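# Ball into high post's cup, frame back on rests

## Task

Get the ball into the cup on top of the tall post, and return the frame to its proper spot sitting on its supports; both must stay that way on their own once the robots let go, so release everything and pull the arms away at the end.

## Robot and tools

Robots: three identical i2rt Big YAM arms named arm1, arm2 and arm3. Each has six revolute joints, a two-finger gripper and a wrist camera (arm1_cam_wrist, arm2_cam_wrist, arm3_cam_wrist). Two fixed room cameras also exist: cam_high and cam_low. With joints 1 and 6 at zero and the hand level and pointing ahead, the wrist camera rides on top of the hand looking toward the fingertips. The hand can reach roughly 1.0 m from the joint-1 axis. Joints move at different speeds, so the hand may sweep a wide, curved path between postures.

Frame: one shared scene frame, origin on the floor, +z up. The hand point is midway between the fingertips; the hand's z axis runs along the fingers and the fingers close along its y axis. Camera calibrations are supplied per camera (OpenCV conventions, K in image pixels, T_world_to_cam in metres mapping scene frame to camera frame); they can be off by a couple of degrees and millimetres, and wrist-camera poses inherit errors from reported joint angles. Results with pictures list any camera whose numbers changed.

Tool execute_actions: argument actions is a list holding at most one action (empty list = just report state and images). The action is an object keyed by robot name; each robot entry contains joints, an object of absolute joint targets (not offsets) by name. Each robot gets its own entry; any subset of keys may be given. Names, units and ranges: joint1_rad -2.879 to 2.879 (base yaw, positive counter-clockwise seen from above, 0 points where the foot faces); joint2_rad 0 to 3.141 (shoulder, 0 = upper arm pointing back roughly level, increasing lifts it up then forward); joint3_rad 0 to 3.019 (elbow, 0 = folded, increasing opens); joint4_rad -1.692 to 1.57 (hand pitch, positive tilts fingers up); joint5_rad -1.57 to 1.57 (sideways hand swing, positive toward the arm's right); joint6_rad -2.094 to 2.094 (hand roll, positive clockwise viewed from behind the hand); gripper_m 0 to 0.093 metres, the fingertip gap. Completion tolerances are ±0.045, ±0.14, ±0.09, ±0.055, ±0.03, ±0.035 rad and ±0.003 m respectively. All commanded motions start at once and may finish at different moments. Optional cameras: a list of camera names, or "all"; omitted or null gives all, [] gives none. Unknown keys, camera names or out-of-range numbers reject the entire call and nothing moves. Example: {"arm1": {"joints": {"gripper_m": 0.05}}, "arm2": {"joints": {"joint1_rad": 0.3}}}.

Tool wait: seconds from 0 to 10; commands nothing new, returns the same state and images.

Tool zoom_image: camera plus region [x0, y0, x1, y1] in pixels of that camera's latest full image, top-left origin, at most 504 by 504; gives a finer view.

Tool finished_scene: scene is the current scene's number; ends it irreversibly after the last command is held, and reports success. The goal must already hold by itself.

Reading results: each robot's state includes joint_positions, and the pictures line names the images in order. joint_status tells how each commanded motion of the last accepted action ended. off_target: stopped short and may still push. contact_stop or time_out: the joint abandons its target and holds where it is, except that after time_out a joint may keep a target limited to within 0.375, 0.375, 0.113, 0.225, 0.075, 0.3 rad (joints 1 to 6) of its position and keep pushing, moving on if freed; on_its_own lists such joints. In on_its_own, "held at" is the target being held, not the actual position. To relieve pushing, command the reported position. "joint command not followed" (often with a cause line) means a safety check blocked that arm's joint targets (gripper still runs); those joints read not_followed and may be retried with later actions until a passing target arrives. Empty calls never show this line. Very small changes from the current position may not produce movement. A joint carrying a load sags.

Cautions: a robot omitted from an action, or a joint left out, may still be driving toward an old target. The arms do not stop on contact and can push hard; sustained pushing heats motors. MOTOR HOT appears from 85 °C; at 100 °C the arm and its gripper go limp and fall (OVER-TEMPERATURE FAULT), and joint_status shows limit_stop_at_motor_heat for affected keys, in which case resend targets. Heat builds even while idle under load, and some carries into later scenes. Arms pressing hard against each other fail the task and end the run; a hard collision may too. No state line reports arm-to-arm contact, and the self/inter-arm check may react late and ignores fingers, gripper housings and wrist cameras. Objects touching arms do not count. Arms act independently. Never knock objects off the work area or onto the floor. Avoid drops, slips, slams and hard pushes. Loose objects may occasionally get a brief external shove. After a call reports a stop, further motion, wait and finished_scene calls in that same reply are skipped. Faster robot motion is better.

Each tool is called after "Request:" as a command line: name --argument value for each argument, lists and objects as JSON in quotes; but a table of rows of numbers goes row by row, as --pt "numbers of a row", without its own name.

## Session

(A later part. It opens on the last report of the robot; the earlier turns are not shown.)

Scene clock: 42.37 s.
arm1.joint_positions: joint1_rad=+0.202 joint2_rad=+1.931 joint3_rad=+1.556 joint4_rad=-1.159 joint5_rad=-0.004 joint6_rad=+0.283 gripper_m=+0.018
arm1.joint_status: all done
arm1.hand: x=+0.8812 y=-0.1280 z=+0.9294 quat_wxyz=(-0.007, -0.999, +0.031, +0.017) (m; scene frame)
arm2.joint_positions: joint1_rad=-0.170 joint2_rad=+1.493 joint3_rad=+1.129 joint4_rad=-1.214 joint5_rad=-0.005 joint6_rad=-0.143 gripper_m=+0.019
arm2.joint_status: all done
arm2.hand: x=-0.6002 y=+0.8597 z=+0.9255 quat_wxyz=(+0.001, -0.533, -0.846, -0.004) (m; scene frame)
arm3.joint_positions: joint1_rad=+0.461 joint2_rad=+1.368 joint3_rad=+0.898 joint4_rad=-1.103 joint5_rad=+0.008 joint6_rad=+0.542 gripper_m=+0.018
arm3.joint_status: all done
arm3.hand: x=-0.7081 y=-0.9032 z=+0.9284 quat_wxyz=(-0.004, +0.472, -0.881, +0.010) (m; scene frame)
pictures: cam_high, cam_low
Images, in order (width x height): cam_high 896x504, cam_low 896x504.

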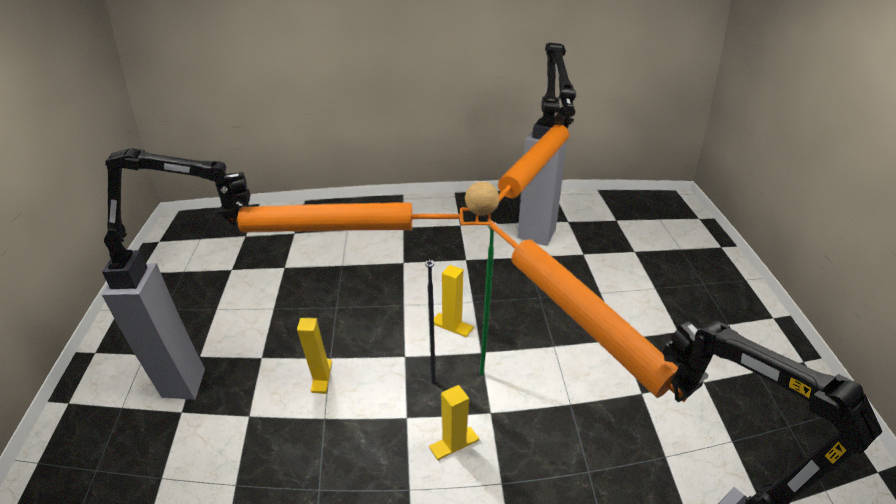

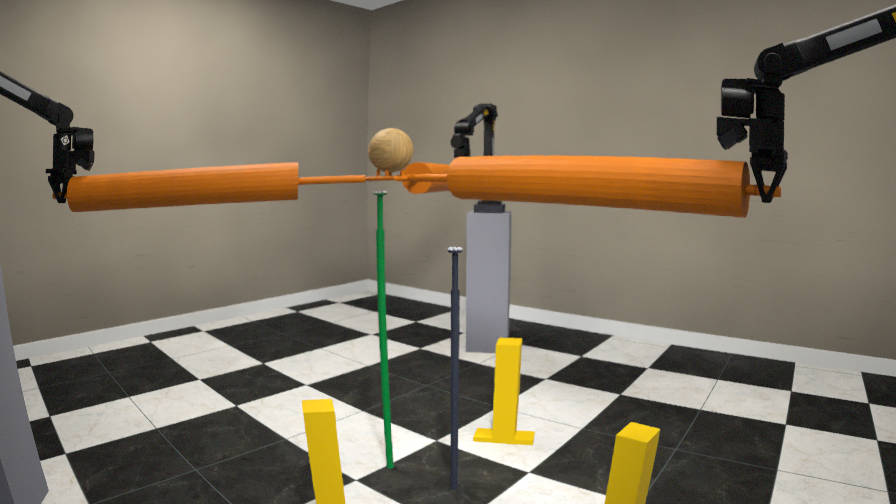

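Request:
execute_actions --actions '[{"arm1":{"joints":{"joint1_rad":0.181,"joint2_rad":2.044,"joint3_rad":1.772,"joint4_rad":-1.223,"joint6_rad":0.262}},"arm2":{"joints":{"joint1_rad":-0.276,"joint2_rad":1.432,"joint3_rad":1.093,"joint4_rad":-1.168,"joint6_rad":-0.248}},"arm3":{"joints":{"joint1_rad":0.594,"joint2_rad":1.396,"joint3_rad":0.905,"joint4_rad":-1.052,"joint6_rad":0.675}}}]' --cameras '["cam_low","cam_high"]'

Request:
zoom_image --camera "cam_high" --region '[450, 170, 530, 250]'

Request:
zoom_image --camera "cam_low" --region '[335, 120, 435, 220]'

Scene clock: 51.00 s.
arm1.joint_positions: joint1_rad=+0.182 joint2_rad=+2.061 joint3_rad=+1.714 joint4_rad=-1.198 joint5_rad=-0.003 joint6_rad=+0.266 gripper_m=+0.018
arm1.joint_status: all done
arm1.hand: x=+0.8371 y=-0.1251 z=+0.9115 quat_wxyz=(-0.005, -0.999, +0.032, +0.012) (m; scene frame)
arm2.joint_positions: joint1_rad=-0.270 joint2_rad=+1.475 joint3_rad=+1.071 joint4_rad=-1.188 joint5_rad=-0.007 joint6_rad=-0.244 gripper_m=+0.019
arm2.joint_status: all done
arm2.hand: x=-0.6436 y=+0.8648 z=+0.9119 quat_wxyz=(+0.005, -0.533, -0.846, -0.010) (m; scene frame)
arm3.joint_positions: joint1_rad=+0.585 joint2_rad=+1.414 joint3_rad=+0.890 joint4_rad=-1.060 joint5_rad=+0.006 joint6_rad=+0.667 gripper_m=+0.018
arm3.joint_status: all done
arm3.hand: x=-0.7523 y=-0.8990 z=+0.9102 quat_wxyz=(-0.001, +0.472, -0.882, +0.014) (m; scene frame)
pictures: cam_high, cam_low
Images, in order (width x height): cam_high 896x504, cam_low 896x504.

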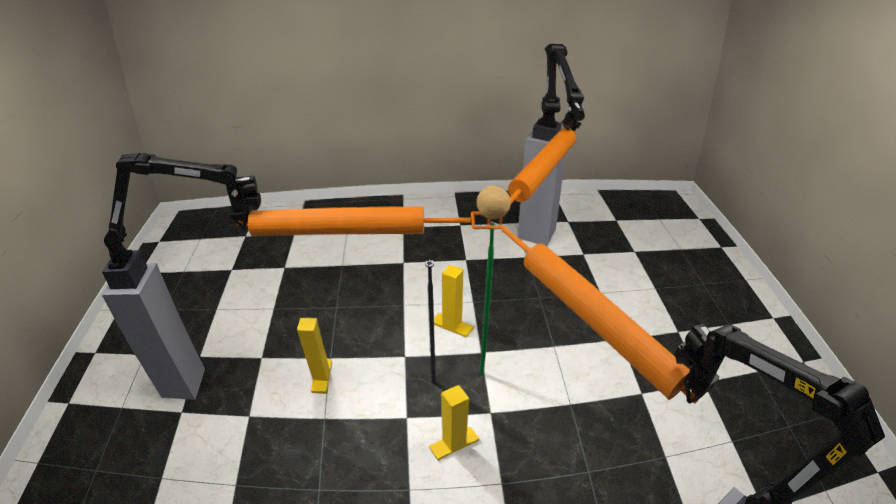

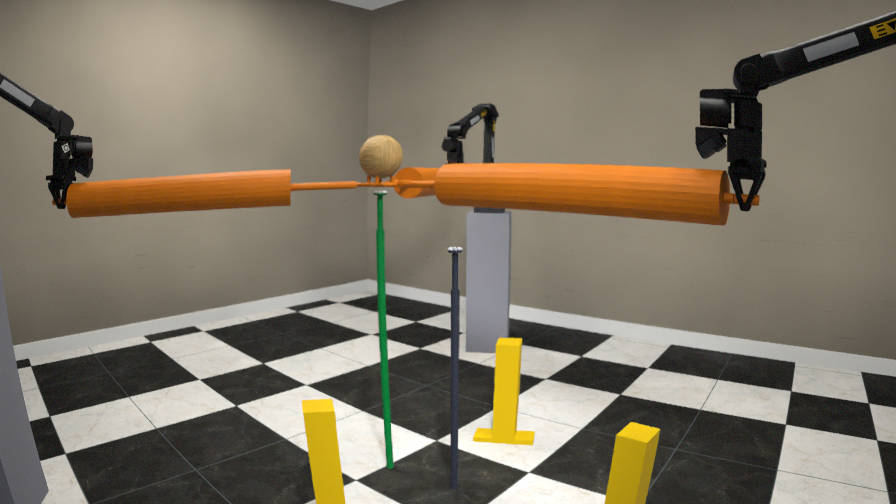

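Region (450, 170, 530, 250) of cam_high's 896x504 image, scaled by 6.300, with more detail than that image has.

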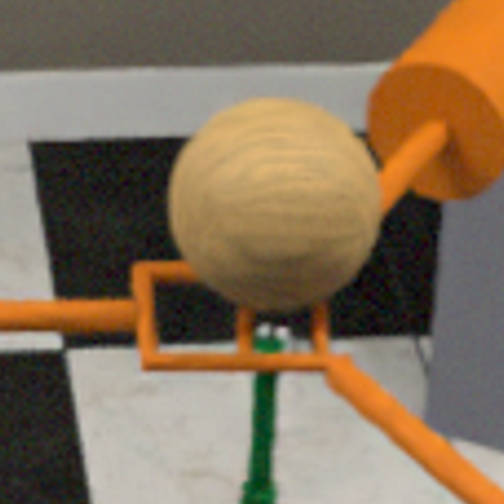

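Region (335, 120, 435, 220) of cam_low's 896x504 image, scaled by 5.040, with more detail than that image has.

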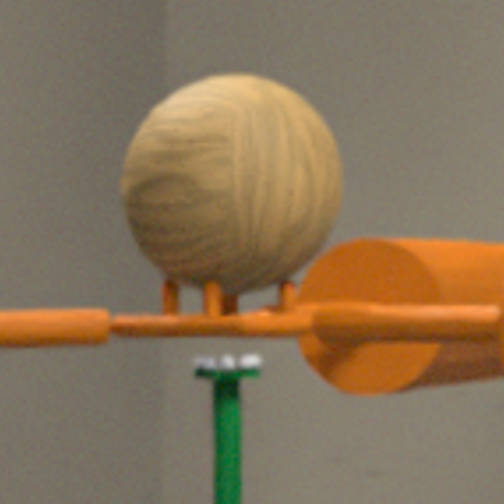

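Request:
execute_actions --actions '[{"arm1":{"joints":{"joint1_rad":0.19,"joint2_rad":2.072,"joint3_rad":1.705,"joint4_rad":-1.135}},"arm2":{"joints":{"joint2_rad":1.498,"joint3_rad":1.052,"joint4_rad":-1.095}},"arm3":{"joints":{"joint2_rad":1.428,"joint3_rad":0.855,"joint4_rad":-0.968}}}]' --cameras '["cam_low","cam_high"]'

Request:
zoom_image --camera "cam_high" --region '[450, 170, 530, 250]'

Request:
zoom_image --camera "cam_low" --region '[335, 120, 435, 220]'

Scene clock: 55.63 s.
arm1.joint_positions: joint1_rad=+0.186 joint2_rad=+2.085 joint3_rad=+1.695 joint4_rad=-1.150 joint5_rad=-0.003 joint6_rad=+0.266 gripper_m=+0.018
arm1.joint_status: all done
arm1.hand: x=+0.8351 y=-0.1282 z=+0.8900 quat_wxyz=(-0.006, -0.999, +0.030, +0.015) (m; scene frame)
arm2.joint_positions: joint1_rad=-0.271 joint2_rad=+1.510 joint3_rad=+1.033 joint4_rad=-1.112 joint5_rad=-0.001 joint6_rad=-0.244 gripper_m=+0.019
arm2.joint_status: all done
arm2.hand: x=-0.6443 y=+0.8625 z=+0.8852 quat_wxyz=(+0.006, -0.533, -0.846, -0.007) (m; scene frame)
arm3.joint_positions: joint1_rad=+0.587 joint2_rad=+1.443 joint3_rad=+0.843 joint4_rad=-0.975 joint5_rad=-0.001 joint6_rad=+0.669 gripper_m=+0.018
arm3.joint_status: all done
arm3.hand: x=-0.7539 y=-0.9014 z=+0.8850 quat_wxyz=(+0.000, +0.472, -0.882, +0.009) (m; scene frame)
pictures: cam_high, cam_low
Images, in order (width x height): cam_high 896x504, cam_low 896x504.

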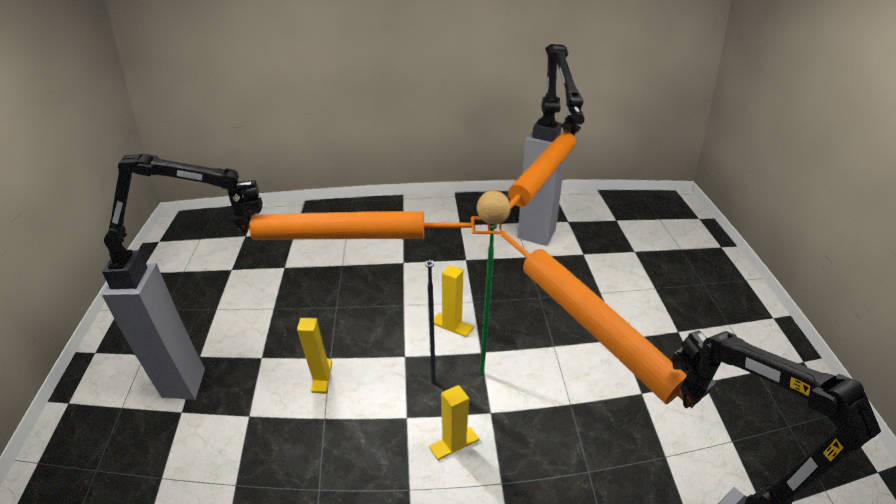

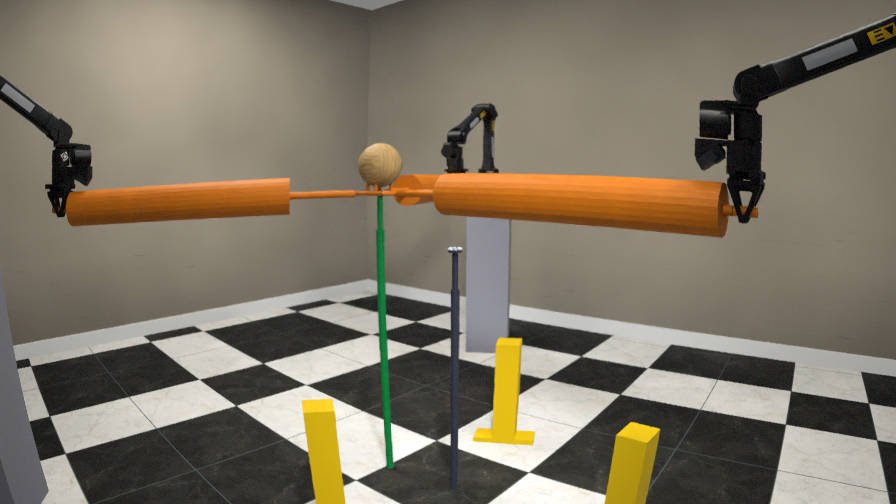

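Region (450, 170, 530, 250) of cam_high's 896x504 image, scaled by 6.300, with more detail than that image has.

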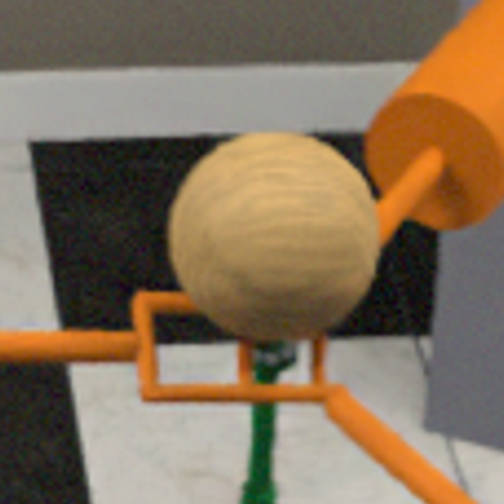

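Region (335, 120, 435, 220) of cam_low's 896x504 image, scaled by 5.040, with more detail than that image has.

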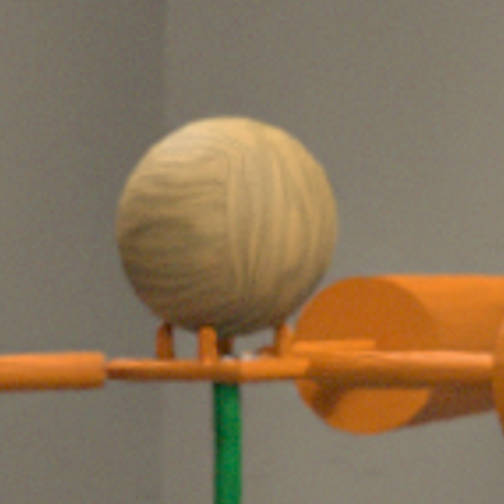

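Request:
execute_actions --actions '[{"arm1":{"joints":{"joint1_rad":0.187,"joint2_rad":2.101,"joint3_rad":1.675,"joint4_rad":-1.08}},"arm2":{"joints":{"joint2_rad":1.526,"joint3_rad":1.019,"joint4_rad":-1.034}},"arm3":{"joints":{"joint2_rad":1.465,"joint3_rad":0.825,"joint4_rad":-0.901}}}]' --cameras '["cam_low","cam_high"]'

Request:
zoom_image --camera "cam_high" --region '[450, 170, 530, 250]'

Request:
zoom_image --camera "cam_low" --region '[335, 140, 435, 240]'

Scene clock: 56.80 s.
arm1.joint_positions: joint1_rad=+0.186 joint2_rad=+2.105 joint3_rad=+1.669 joint4_rad=-1.099 joint5_rad=-0.003 joint6_rad=+0.266 gripper_m=+0.018
arm1.joint_status: all done
arm1.hand: x=+0.8351 y=-0.1283 z=+0.8692 quat_wxyz=(-0.007, -0.999, +0.030, +0.017) (m; scene frame)
arm2.joint_positions: joint1_rad=-0.271 joint2_rad=+1.531 joint3_rad=+1.004 joint4_rad=-1.058 joint5_rad=-0.001 joint6_rad=-0.244 gripper_m=+0.019
arm2.joint_status: all done
arm2.hand: x=-0.6444 y=+0.8626 z=+0.8676 quat_wxyz=(+0.004, -0.533, -0.846, -0.005) (m; scene frame)
arm3.joint_positions: joint1_rad=+0.587 joint2_rad=+1.476 joint3_rad=+0.817 joint4_rad=-0.913 joint5_rad=-0.002 joint6_rad=+0.669 gripper_m=+0.018
arm3.joint_status: all done
arm3.hand: x=-0.7540 y=-0.9015 z=+0.8659 quat_wxyz=(+0.000, +0.472, -0.882, +0.007) (m; scene frame)
pictures: cam_high, cam_low
Images, in order (width x height): cam_high 896x504, cam_low 896x504.

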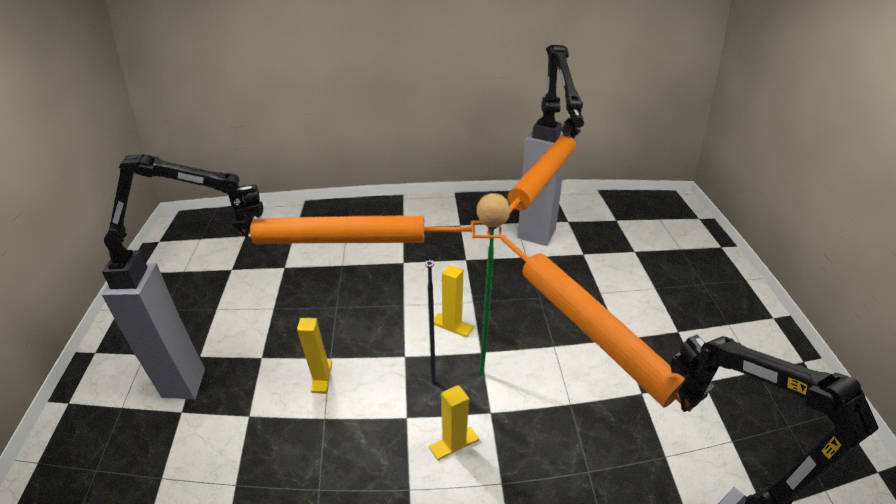

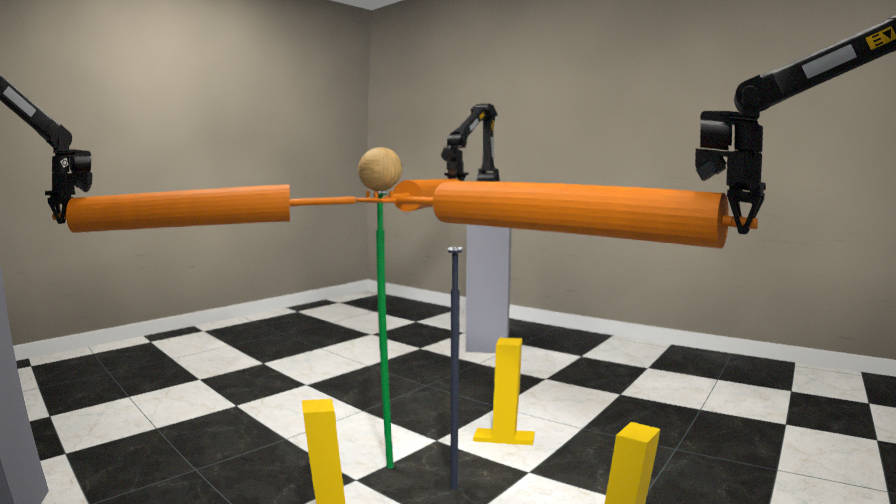

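Region (450, 170, 530, 250) of cam_high's 896x504 image, scaled by 6.300, with more detail than that image has.

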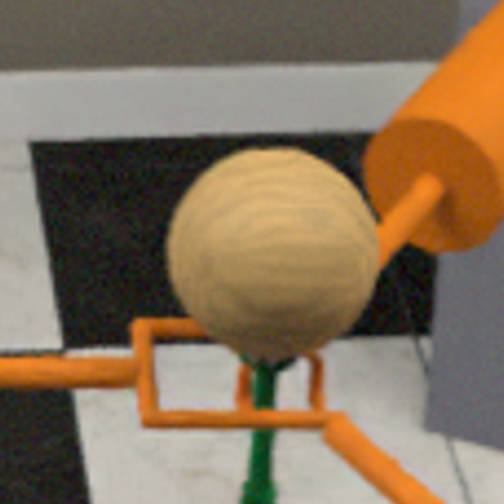

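Region (335, 140, 435, 240) of cam_low's 896x504 image, scaled by 5.040, with more detail than that image has.

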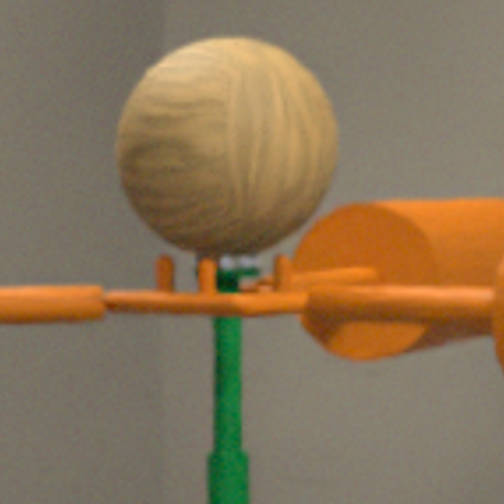

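Request:
execute_actions --actions '[{"arm1":{"joints":{"joint2_rad":2.147,"joint3_rad":1.646,"joint4_rad":-1.012}},"arm2":{"joints":{"joint2_rad":1.58,"joint3_rad":0.974,"joint4_rad":-0.941}},"arm3":{"joints":{"joint2_rad":1.53,"joint3_rad":0.789,"joint4_rad":-0.804}}}]' --cameras '["cam_low","cam_high"]'

Request:
zoom_image --camera "cam_high" --region '[410, 180, 530, 280]'

Request:
zoom_image --camera "cam_low" --region '[335, 140, 475, 270]'

Scene clock: 58.00 s.
arm1.joint_positions: joint1_rad=+0.186 joint2_rad=+2.154 joint3_rad=+1.642 joint4_rad=-1.025 joint5_rad=-0.003 joint6_rad=+0.266 gripper_m=+0.018
arm1.joint_status: all done
arm1.hand: x=+0.8350 y=-0.1285 z=+0.8306 quat_wxyz=(-0.006, -0.999, +0.030, +0.016) (m; scene frame)
arm2.joint_positions: joint1_rad=-0.271 joint2_rad=+1.589 joint3_rad=+0.961 joint4_rad=-0.960 joint5_rad=+0.001 joint6_rad=-0.244 gripper_m=+0.019
arm2.joint_status: all done
arm2.hand: x=-0.6446 y=+0.8626 z=+0.8313 quat_wxyz=(+0.006, -0.533, -0.846, -0.006) (m; scene frame)
arm3.joint_positions: joint1_rad=+0.587 joint2_rad=+1.545 joint3_rad=+0.783 joint4_rad=-0.813 joint5_rad=-0.003 joint6_rad=+0.669 gripper_m=+0.018
arm3.joint_status: all done
arm3.hand: x=-0.7541 y=-0.9018 z=+0.8331 quat_wxyz=(+0.001, +0.472, -0.882, +0.008) (m; scene frame)
pictures: cam_high, cam_low
Images, in order (width x height): cam_high 896x504, cam_low 896x504.

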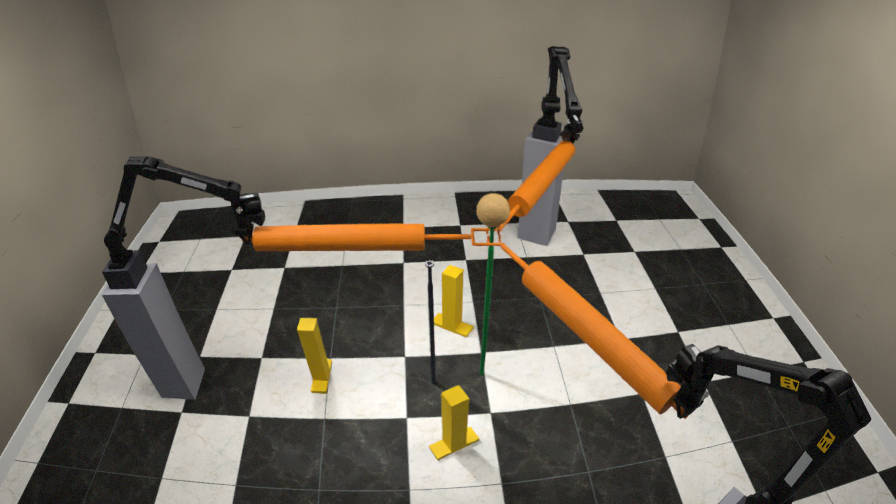

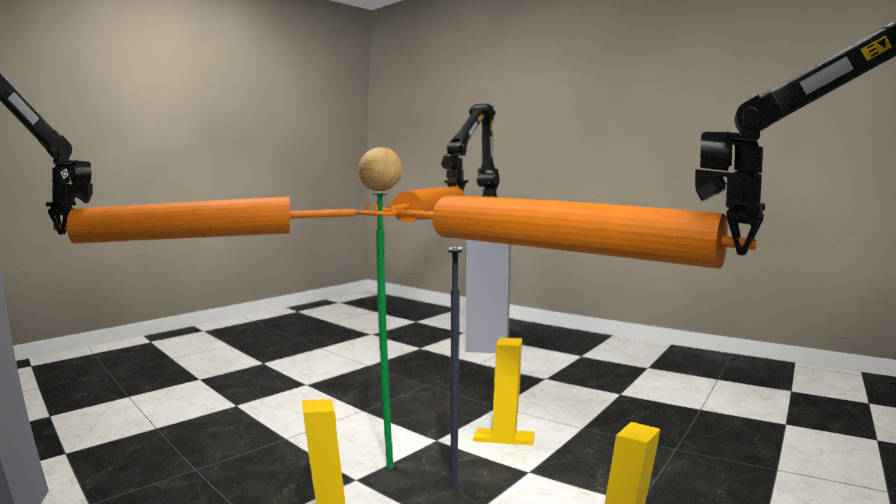

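Region (410, 180, 530, 280) of cam_high's 896x504 image, scaled by 4.200, with more detail than that image has.

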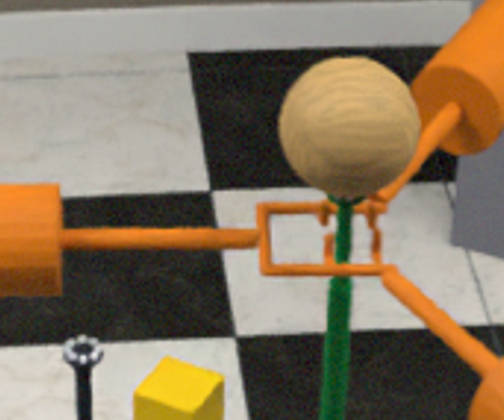

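Region (335, 140, 475, 270) of cam_low's 896x504 image, scaled by 3.600, with more detail than that image has; it fills the top 468 rows of this view, and the rest is white.

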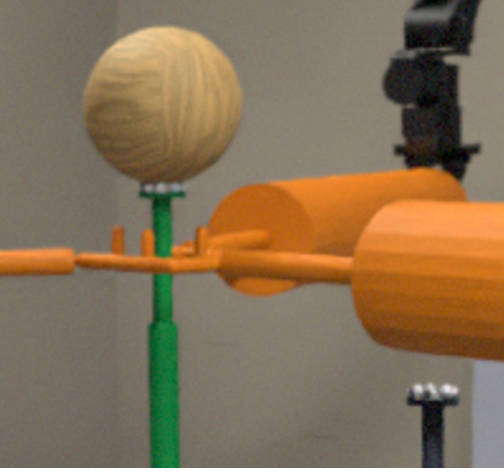

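Request:
execute_actions --actions '[{"arm1":{"joints":{"joint1_rad":0.222,"joint2_rad":1.975,"joint3_rad":1.372,"joint4_rad":-0.895,"joint6_rad":0.308}},"arm2":{"joints":{"joint1_rad":-0.098,"joint2_rad":1.64,"joint3_rad":1.063,"joint4_rad":-0.955,"joint6_rad":-0.07}},"arm3":{"joints":{"joint1_rad":0.372,"joint2_rad":1.533,"joint3_rad":0.775,"joint4_rad":-0.787,"joint6_rad":0.453}}}]' --cameras '["cam_low","cam_high"]'

Scene clock: 59.77 s.
arm1.joint_positions: joint1_rad=+0.219 joint2_rad=+2.008 joint3_rad=+1.369 joint4_rad=-0.910 joint5_rad=+0.000 joint6_rad=+0.302 gripper_m=+0.018
arm1.joint_status: all done
arm1.hand: x=+0.9100 y=-0.1313 z=+0.8255 quat_wxyz=(-0.004, -0.999, +0.032, +0.010) (m; scene frame)
arm2.joint_positions: joint1_rad=-0.097 joint2_rad=+1.642 joint3_rad=+1.018 joint4_rad=-0.953 joint5_rad=+0.002 joint6_rad=-0.074 gripper_m=+0.019
arm2.joint_status: all done
arm2.hand: x=-0.5695 y=+0.8602 z=+0.8283 quat_wxyz=(+0.003, -0.531, -0.847, -0.001) (m; scene frame)
arm3.joint_positions: joint1_rad=+0.376 joint2_rad=+1.545 joint3_rad=+0.771 joint4_rad=-0.788 joint5_rad=-0.009 joint6_rad=+0.462 gripper_m=+0.018
arm3.joint_status: all done
arm3.hand: x=-0.6803 y=-0.9037 z=+0.8304 quat_wxyz=(+0.000, +0.470, -0.883, +0.001) (m; scene frame)
pictures: cam_high, cam_low
Images, in order (width x height): cam_high 896x504, cam_low 896x504.

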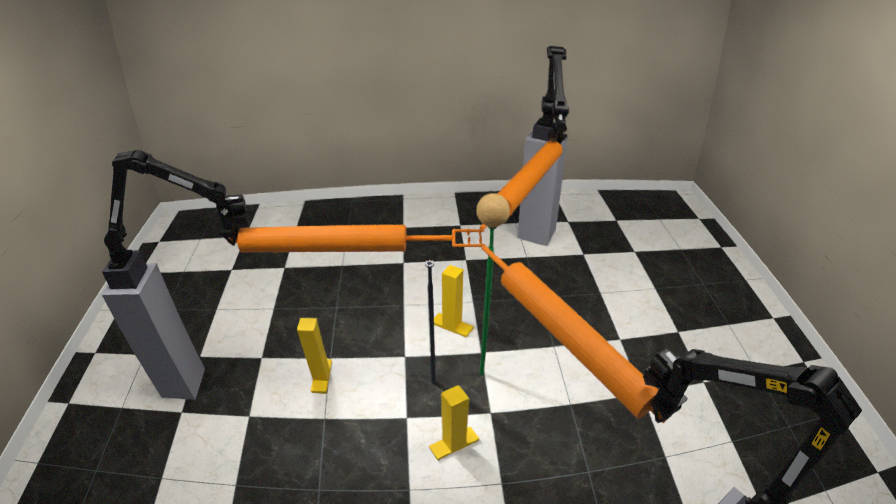

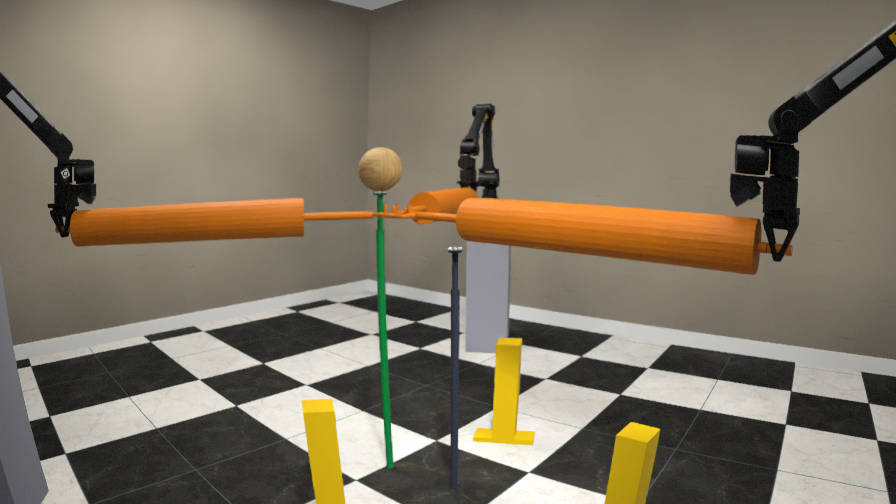

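Request:
execute_actions --actions '[{"arm1":{"joints":{"joint1_rad":0.266,"joint2_rad":1.75,"joint3_rad":0.938,"joint4_rad":-0.70,"joint6_rad":0.354}},"arm2":{"joints":{"joint1_rad":0.16,"joint2_rad":1.783,"joint3_rad":1.213,"joint4_rad":-0.956,"joint6_rad":0.192}},"arm3":{"joints":{"joint1_rad":0.054,"joint2_rad":1.678,"joint3_rad":0.925,"joint4_rad":-0.765,"joint6_rad":0.133}}}]' --cameras '["cam_low"]'

Scene clock: 61.50 s.
arm1.joint_positions: joint1_rad=+0.269 joint2_rad=+1.786 joint3_rad=+0.940 joint4_rad=-0.709 joint5_rad=+0.001 joint6_rad=+0.356 gripper_m=+0.018
arm1.joint_status: all done
arm1.hand: x=+1.0412 y=-0.1208 z=+0.8084 quat_wxyz=(-0.003, -0.999, +0.034, +0.008) (m; scene frame)
arm2.joint_positions: joint1_rad=+0.164 joint2_rad=+1.797 joint3_rad=+1.172 joint4_rad=-0.951 joint5_rad=+0.000 joint6_rad=+0.191 gripper_m=+0.019
arm2.joint_status: all done
arm2.hand: x=-0.4387 y=+0.8687 z=+0.8088 quat_wxyz=(+0.002, -0.533, -0.846, -0.001) (m; scene frame)
arm3.joint_positions: joint1_rad=+0.058 joint2_rad=+1.691 joint3_rad=+0.890 joint4_rad=-0.762 joint5_rad=-0.005 joint6_rad=+0.145 gripper_m=+0.018
arm3.joint_status: all done
arm3.hand: x=-0.5508 y=-0.8932 z=+0.8116 quat_wxyz=(-0.003, +0.470, -0.883, +0.002) (m; scene frame)
pictures: cam_low
Images, in order (width x height): cam_low 896x504.

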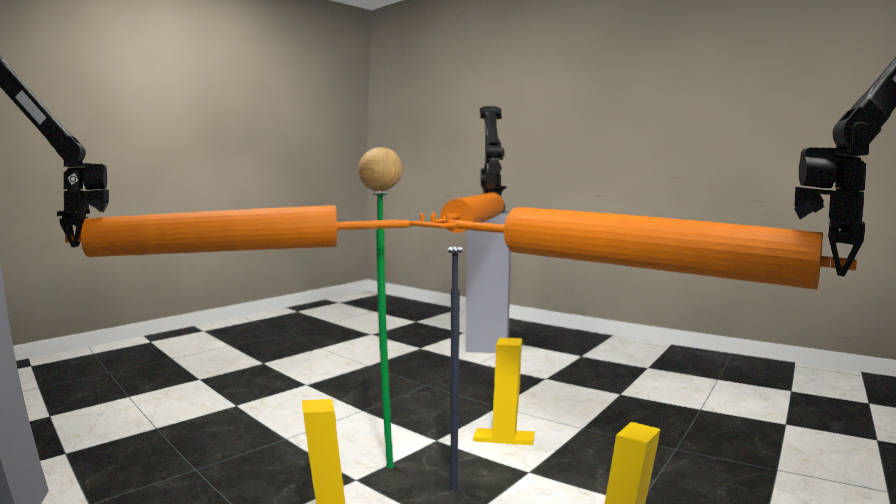

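Request:
execute_actions --actions '[{"arm1":{"joints":{"joint1_rad":0.34,"joint2_rad":1.628,"joint3_rad":0.578,"joint4_rad":-0.46,"joint6_rad":0.432}},"arm2":{"joints":{"joint1_rad":0.343,"joint2_rad":1.988,"joint3_rad":1.43,"joint4_rad":-0.958,"joint6_rad":0.376}},"arm3":{"joints":{"joint1_rad":-0.164,"joint2_rad":1.9,"joint3_rad":1.13,"joint4_rad":-0.745,"joint6_rad":-0.088}}}]' --cameras '["cam_low","cam_high"]'

Scene clock: 62.73 s.
arm1.joint_positions: joint1_rad=+0.339 joint2_rad=+1.660 joint3_rad=+0.579 joint4_rad=-0.472 joint5_rad=+0.003 joint6_rad=+0.426 gripper_m=+0.018
arm1.joint_status: all done
arm1.hand: x=+1.1618 y=-0.1073 z=+0.7730 quat_wxyz=(-0.003, -0.999, +0.033, +0.009) (m; scene frame)
arm2.joint_positions: joint1_rad=+0.348 joint2_rad=+2.006 joint3_rad=+1.386 joint4_rad=-0.948 joint5_rad=-0.001 joint6_rad=+0.373 gripper_m=+0.019
arm2.joint_status: all done
arm2.hand: x=-0.3191 y=+0.8778 z=+0.7711 quat_wxyz=(-0.001, -0.532, -0.847, +0.000) (m; scene frame)
arm3.joint_positions: joint1_rad=-0.162 joint2_rad=+1.917 joint3_rad=+1.097 joint4_rad=-0.744 joint5_rad=-0.003 joint6_rad=-0.076 gripper_m=+0.018
arm3.joint_status: all done
arm3.hand: x=-0.4296 y=-0.8823 z=+0.7730 quat_wxyz=(-0.004, +0.470, -0.883, +0.004) (m; scene frame)
pictures: cam_high, cam_low
Images, in order (width x height): cam_high 896x504, cam_low 896x504.

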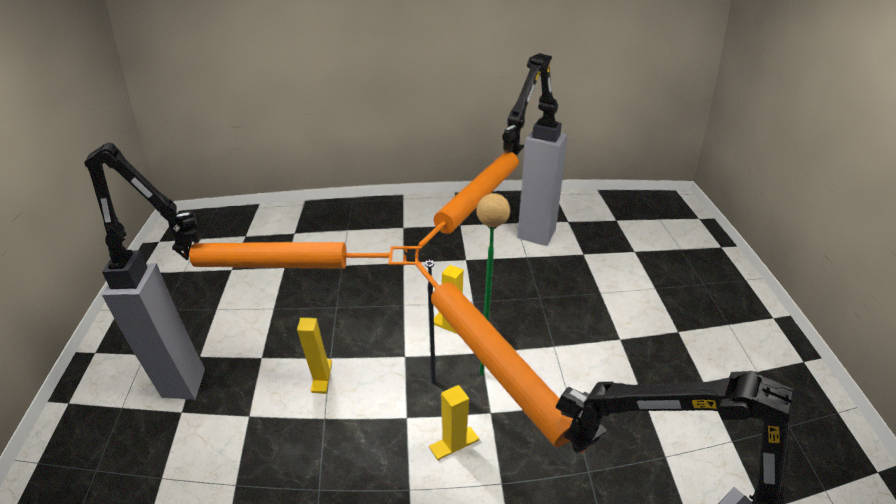

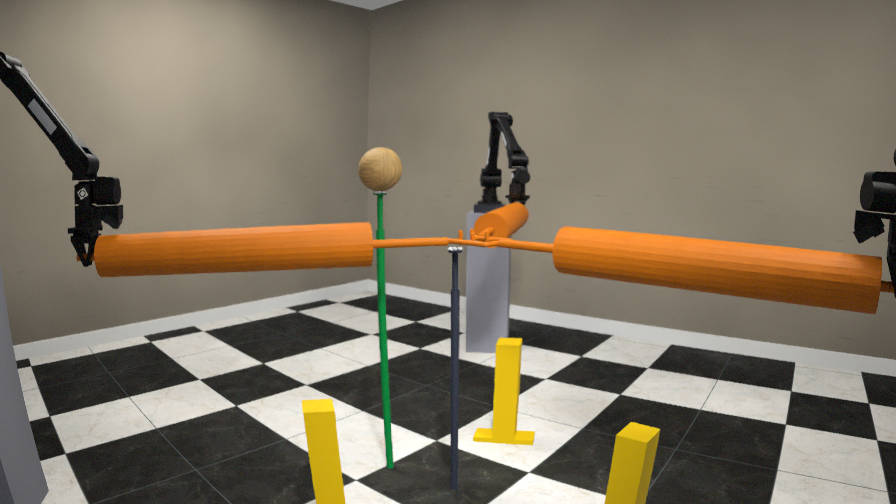

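Request:
execute_actions --actions '[{"arm1":{"joints":{"joint1_rad":0.411,"joint2_rad":2.126,"joint3_rad":0.491,"joint4_rad":0.094,"joint6_rad":0.506}},"arm2":{"joints":{"joint1_rad":0.401,"joint2_rad":2.281,"joint3_rad":1.542,"joint4_rad":-0.766,"joint6_rad":0.434}},"arm3":{"joints":{"joint1_rad":-0.237,"joint2_rad":2.231,"joint3_rad":1.24,"joint4_rad":-0.522,"joint6_rad":-0.158}}}]' --cameras '["cam_low"]'

Scene clock: 64.30 s.
arm1.joint_positions: joint1_rad=+0.411 joint2_rad=+2.122 joint3_rad=+0.497 joint4_rad=+0.079 joint5_rad=+0.003 joint6_rad=+0.497 gripper_m=+0.018
arm1.joint_status: all done
arm1.hand: x=+1.2105 y=-0.1093 z=+0.6446 quat_wxyz=(-0.005, -0.999, +0.033, +0.012) (m; scene frame)
arm2.joint_positions: joint1_rad=+0.396 joint2_rad=+2.312 joint3_rad=+1.500 joint4_rad=-0.753 joint5_rad=-0.004 joint6_rad=+0.425 gripper_m=+0.019
arm2.joint_status: all done
arm2.hand: x=-0.2726 y=+0.8741 z=+0.6349 quat_wxyz=(-0.003, -0.534, -0.846, -0.001) (m; scene frame)
arm3.joint_positions: joint1_rad=-0.234 joint2_rad=+2.257 joint3_rad=+1.207 joint4_rad=-0.516 joint5_rad=+0.002 joint6_rad=-0.151 gripper_m=+0.018
arm3.joint_status: all done
arm3.hand: x=-0.3825 y=-0.8851 z=+0.6378 quat_wxyz=(-0.003, +0.472, -0.882, +0.007) (m; scene frame)
pictures: cam_low
Images, in order (width x height): cam_low 896x504.

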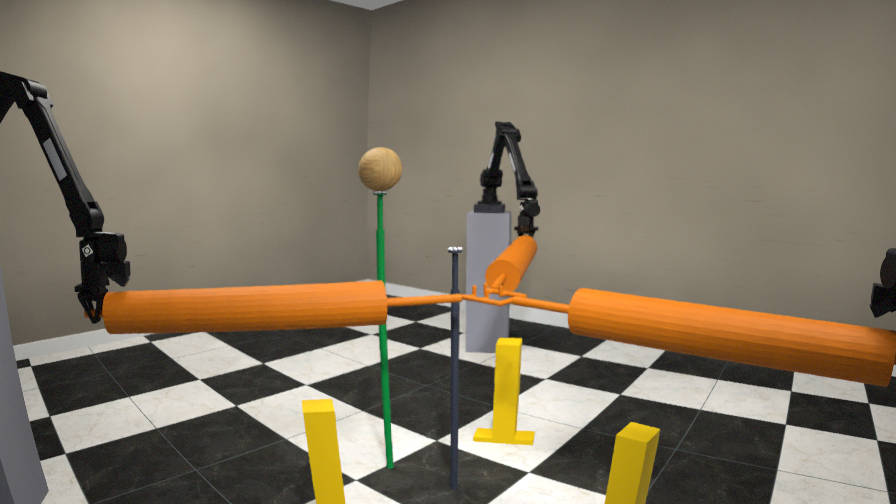

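Request:
execute_actions --actions '[{"arm1":{"joints":{"joint1_rad":0.408,"joint2_rad":2.548,"joint3_rad":0.665,"joint4_rad":0.338}},"arm2":{"joints":{"joint1_rad":0.409,"joint2_rad":2.496,"joint3_rad":1.608,"joint4_rad":-0.62,"joint6_rad":0.436}},"arm3":{"joints":{"joint1_rad":-0.232,"joint2_rad":2.485,"joint3_rad":1.34,"joint4_rad":-0.365,"joint6_rad":-0.148}}}]' --cameras '["cam_low"]'

Scene clock: 65.67 s.
arm1.joint_positions: joint1_rad=+0.411 joint2_rad=+2.539 joint3_rad=+0.666 joint4_rad=+0.324 joint5_rad=+0.003 joint6_rad=+0.498 gripper_m=+0.018
arm1.joint_status: all done
arm1.hand: x=+1.2099 y=-0.1099 z=+0.5331 quat_wxyz=(-0.004, -0.999, +0.034, +0.010) (m; scene frame)
arm2.joint_positions: joint1_rad=+0.402 joint2_rad=+2.523 joint3_rad=+1.569 joint4_rad=-0.615 joint5_rad=-0.002 joint6_rad=+0.428 gripper_m=+0.019
arm2.joint_status: all done
arm2.hand: x=-0.2712 y=+0.8767 z=+0.5312 quat_wxyz=(-0.001, -0.533, -0.846, -0.001) (m; scene frame)
arm3.joint_positions: joint1_rad=-0.226 joint2_rad=+2.512 joint3_rad=+1.311 joint4_rad=-0.365 joint5_rad=-0.001 joint6_rad=-0.138 gripper_m=+0.018
arm3.joint_status: all done
arm3.hand: x=-0.3835 y=-0.8818 z=+0.5312 quat_wxyz=(-0.003, +0.470, -0.883, +0.006) (m; scene frame)
pictures: cam_low
Images, in order (width x height): cam_low 896x504.

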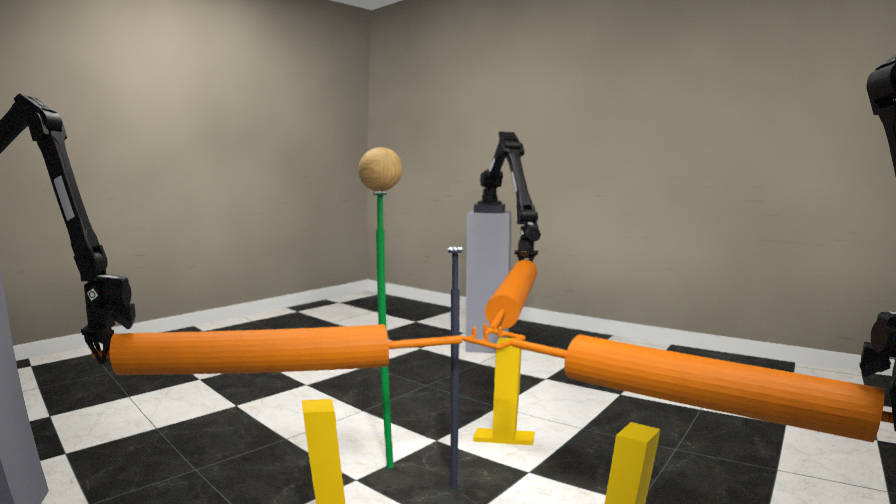

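Request:
execute_actions --actions '[{"arm1":{"joints":{"joint1_rad":0.406,"joint2_rad":2.813,"joint3_rad":0.839,"joint4_rad":0.418}},"arm2":{"joints":{"joint1_rad":0.409,"joint2_rad":2.685,"joint3_rad":1.722,"joint4_rad":-0.545}},"arm3":{"joints":{"joint1_rad":-0.235,"joint2_rad":2.691,"joint3_rad":1.475,"joint4_rad":-0.292,"joint6_rad":-0.152}}}]' --cameras '["cam_low"]'

Scene clock: 66.87 s.
arm1.joint_positions: joint1_rad=+0.411 joint2_rad=+2.804 joint3_rad=+0.842 joint4_rad=+0.412 joint5_rad=+0.003 joint6_rad=+0.498 gripper_m=+0.018
arm1.joint_status: all done
arm1.hand: x=+1.2126 y=-0.1088 z=+0.4471 quat_wxyz=(-0.004, -0.999, +0.034, +0.010) (m; scene frame)
arm2.joint_positions: joint1_rad=+0.405 joint2_rad=+2.707 joint3_rad=+1.683 joint4_rad=-0.545 joint5_rad=+0.000 joint6_rad=+0.434 gripper_m=+0.019
arm2.joint_status: all done
arm2.hand: x=-0.2690 y=+0.8767 z=+0.4500 quat_wxyz=(-0.001, -0.534, -0.845, +0.000) (m; scene frame)
arm3.joint_positions: joint1_rad=-0.229 joint2_rad=+2.719 joint3_rad=+1.451 joint4_rad=-0.295 joint5_rad=-0.003 joint6_rad=-0.141 gripper_m=+0.018
arm3.joint_status: all done
arm3.hand: x=-0.3794 y=-0.8807 z=+0.4481 quat_wxyz=(-0.004, +0.469, -0.883, +0.004) (m; scene frame)
pictures: cam_low
Images, in order (width x height): cam_low 896x504.

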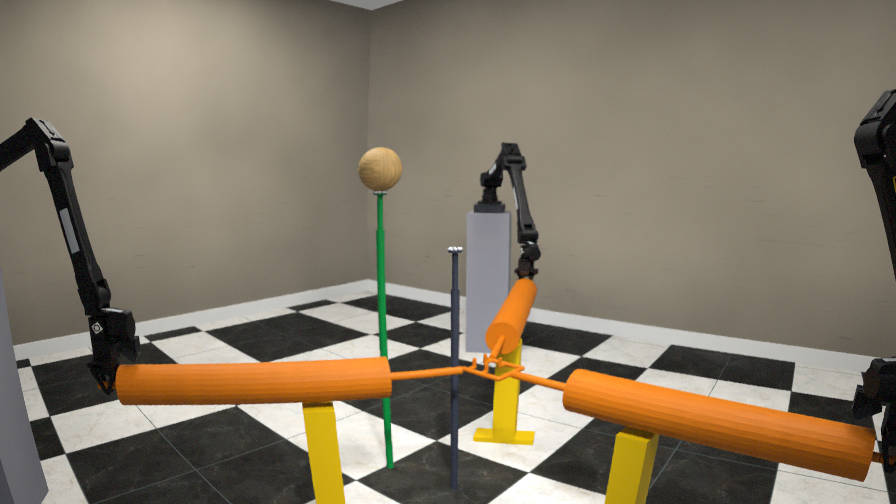

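Request:
execute_actions --actions '[{"arm1":{"joints":{"joint2_rad":2.862,"joint3_rad":0.88,"joint4_rad":0.422}},"arm2":{"joints":{"joint2_rad":2.735,"joint3_rad":1.748,"joint4_rad":-0.531}},"arm3":{"joints":{"joint2_rad":2.738,"joint3_rad":1.5,"joint4_rad":-0.279}}}]' --cameras '["cam_low"]'

Scene clock: 67.77 s.
arm1.joint_positions: joint1_rad=+0.411 joint2_rad=+2.848 joint3_rad=+0.878 joint4_rad=+0.417 joint5_rad=+0.002 joint6_rad=+0.498 gripper_m=+0.018
arm1.joint_status: all done
arm1.hand: x=+1.2133 y=-0.1086 z=+0.4316 quat_wxyz=(-0.004, -0.999, +0.034, +0.009) (m; scene frame)
arm2.joint_positions: joint1_rad=+0.405 joint2_rad=+2.733 joint3_rad=+1.704 joint4_rad=-0.542 joint5_rad=-0.002 joint6_rad=+0.434 gripper_m=+0.019
arm2.joint_status: all done
arm2.hand: x=-0.2686 y=+0.8768 z=+0.4392 quat_wxyz=(+0.000, -0.534, -0.845, -0.001) (m; scene frame)
arm3.joint_positions: joint1_rad=-0.229 joint2_rad=+2.744 joint3_rad=+1.471 joint4_rad=-0.291 joint5_rad=-0.002 joint6_rad=-0.141 gripper_m=+0.018
arm3.joint_status: all done
arm3.hand: x=-0.3788 y=-0.8807 z=+0.4384 quat_wxyz=(-0.004, +0.469, -0.883, +0.005) (m; scene frame)
pictures: cam_low
Images, in order (width x height): cam_low 896x504.

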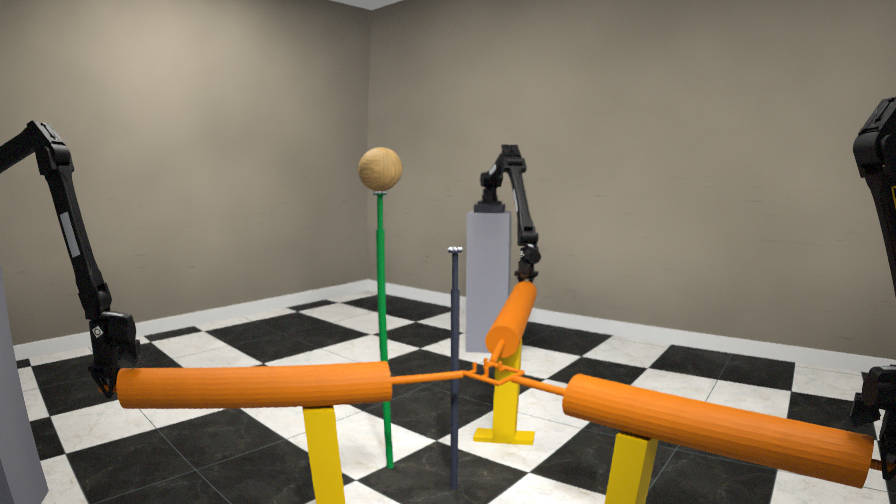

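Request:
execute_actions --actions '[{"arm2":{"joints":{"joint2_rad":2.76,"joint3_rad":1.745,"joint4_rad":-0.525}},"arm3":{"joints":{"joint2_rad":2.76,"joint3_rad":1.5,"joint4_rad":-0.275}}}]' --cameras '[]'

Scene clock: 68.43 s.
arm1.joint_positions: joint1_rad=+0.411 joint2_rad=+2.848 joint3_rad=+0.878 joint4_rad=+0.417 joint5_rad=+0.002 joint6_rad=+0.498 gripper_m=+0.018
arm1.joint_status: not commanded
arm1.hand: x=+1.2133 y=-0.1086 z=+0.4316 quat_wxyz=(-0.004, -0.999, +0.034, +0.009) (m; scene frame)
arm2.joint_positions: joint1_rad=+0.405 joint2_rad=+2.745 joint3_rad=+1.710 joint4_rad=-0.534 joint5_rad=-0.001 joint6_rad=+0.434 gripper_m=+0.019
arm2.joint_status: all done
arm2.hand: x=-0.2691 y=+0.8771 z=+0.4338 quat_wxyz=(-0.001, -0.534, -0.845, +0.000) (m; scene frame)
arm3.joint_positions: joint1_rad=-0.229 joint2_rad=+2.754 joint3_rad=+1.477 joint4_rad=-0.285 joint5_rad=-0.002 joint6_rad=-0.141 gripper_m=+0.018
arm3.joint_status: all done
arm3.hand: x=-0.3790 y=-0.8810 z=+0.4341 quat_wxyz=(-0.005, +0.469, -0.883, +0.004) (m; scene frame)
pictures: none
No camera images: the call's "cameras" was empty. Leave "cameras" out to get every camera's image.

Request:
execute_actions --actions '[{"arm1":{"joints":{"joint2_rad":2.848,"joint3_rad":0.878,"gripper_m":0.07}},"arm2":{"joints":{"joint2_rad":2.745,"joint3_rad":1.715,"joint4_rad":-0.534,"gripper_m":0.07}},"arm3":{"joints":{"joint2_rad":2.754,"joint3_rad":1.477,"joint4_rad":-0.285,"gripper_m":0.07}}}]' --cameras '[]'

Request:
execute_actions --actions '[{"arm1":{"joints":{"joint2_rad":2.5,"joint3_rad":0.61,"joint4_rad":0.30,"gripper_m":0.093}},"arm2":{"joints":{"joint2_rad":2.47,"joint3_rad":1.5,"joint4_rad":-0.62,"gripper_m":0.093}},"arm3":{"joints":{"joint2_rad":2.46,"joint3_rad":1.25,"joint4_rad":-0.38,"gripper_m":0.093}}}]' --cameras '["cam_low","cam_high"]'

Scene clock: 69.43 s.
arm1.joint_positions: joint1_rad=+0.411 joint2_rad=+2.847 joint3_rad=+0.878 joint4_rad=+0.417 joint5_rad=+0.002 joint6_rad=+0.498 gripper_m=+0.070
arm1.joint_status: all done
arm1.hand: x=+1.2131 y=-0.1087 z=+0.4317 quat_wxyz=(-0.004, -0.999, +0.034, +0.009) (m; scene frame)
arm2.joint_positions: joint1_rad=+0.405 joint2_rad=+2.745 joint3_rad=+1.710 joint4_rad=-0.534 joint5_rad=-0.001 joint6_rad=+0.434 gripper_m=+0.070
arm2.joint_status: all done
arm2.hand: x=-0.2691 y=+0.8771 z=+0.4338 quat_wxyz=(-0.001, -0.534, -0.845, +0.000) (m; scene frame)
arm3.joint_positions: joint1_rad=-0.229 joint2_rad=+2.754 joint3_rad=+1.477 joint4_rad=-0.285 joint5_rad=-0.002 joint6_rad=-0.141 gripper_m=+0.070
arm3.joint_status: all done
arm3.hand: x=-0.3788 y=-0.8811 z=+0.4341 quat_wxyz=(-0.005, +0.469, -0.883, +0.004) (m; scene frame)
pictures: none
No camera images: the call's "cameras" was empty. Leave "cameras" out to get every camera's image.

Scene clock: 70.73 s.
arm1.joint_positions: joint1_rad=+0.411 joint2_rad=+2.494 joint3_rad=+0.620 joint4_rad=+0.304 joint5_rad=+0.002 joint6_rad=+0.498 gripper_m=+0.093
arm1.joint_status: all done
arm1.hand: x=+1.2213 y=-0.1047 z=+0.5487 quat_wxyz=(+0.000, -0.999, +0.034, +0.001) (m; scene frame)
arm2.joint_positions: joint1_rad=+0.405 joint2_rad=+2.452 joint3_rad=+1.499 joint4_rad=-0.611 joint5_rad=-0.001 joint6_rad=+0.434 gripper_m=+0.093
arm2.joint_status: all done
arm2.hand: x=-0.2789 y=+0.8853 z=+0.5554 quat_wxyz=(-0.003, -0.534, -0.845, +0.000) (m; scene frame)
arm3.joint_positions: joint1_rad=-0.229 joint2_rad=+2.440 joint3_rad=+1.254 joint4_rad=-0.376 joint5_rad=-0.002 joint6_rad=-0.141 gripper_m=+0.093
arm3.joint_status: all done
arm3.hand: x=-0.3871 y=-0.8878 z=+0.5579 quat_wxyz=(-0.005, +0.469, -0.883, +0.005) (m; scene frame)
pictures: cam_high, cam_low
Images, in order (width x height): cam_high 896x504, cam_low 896x504.

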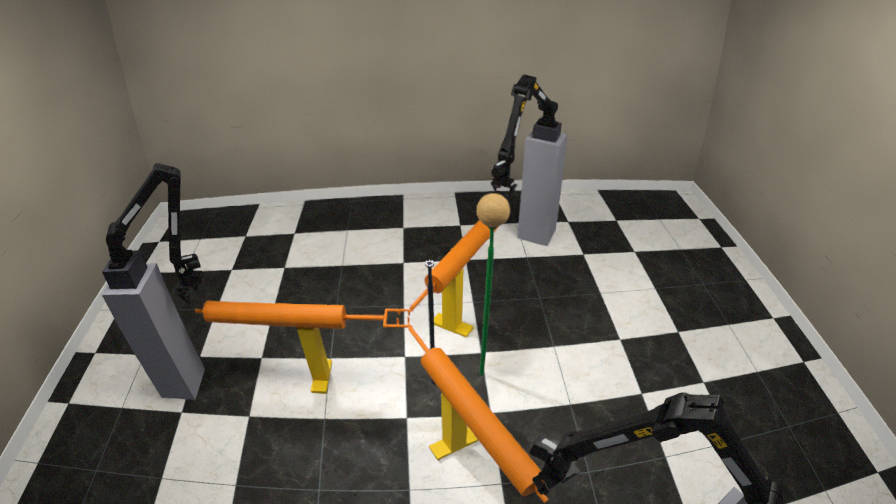

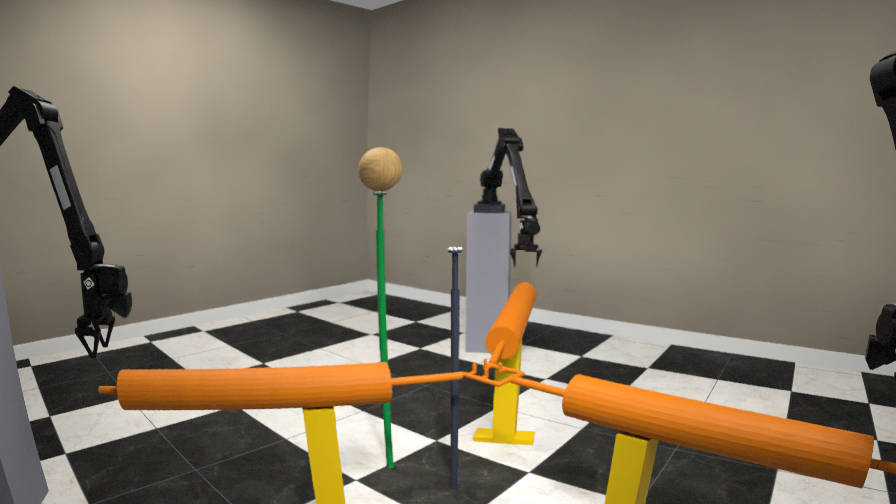

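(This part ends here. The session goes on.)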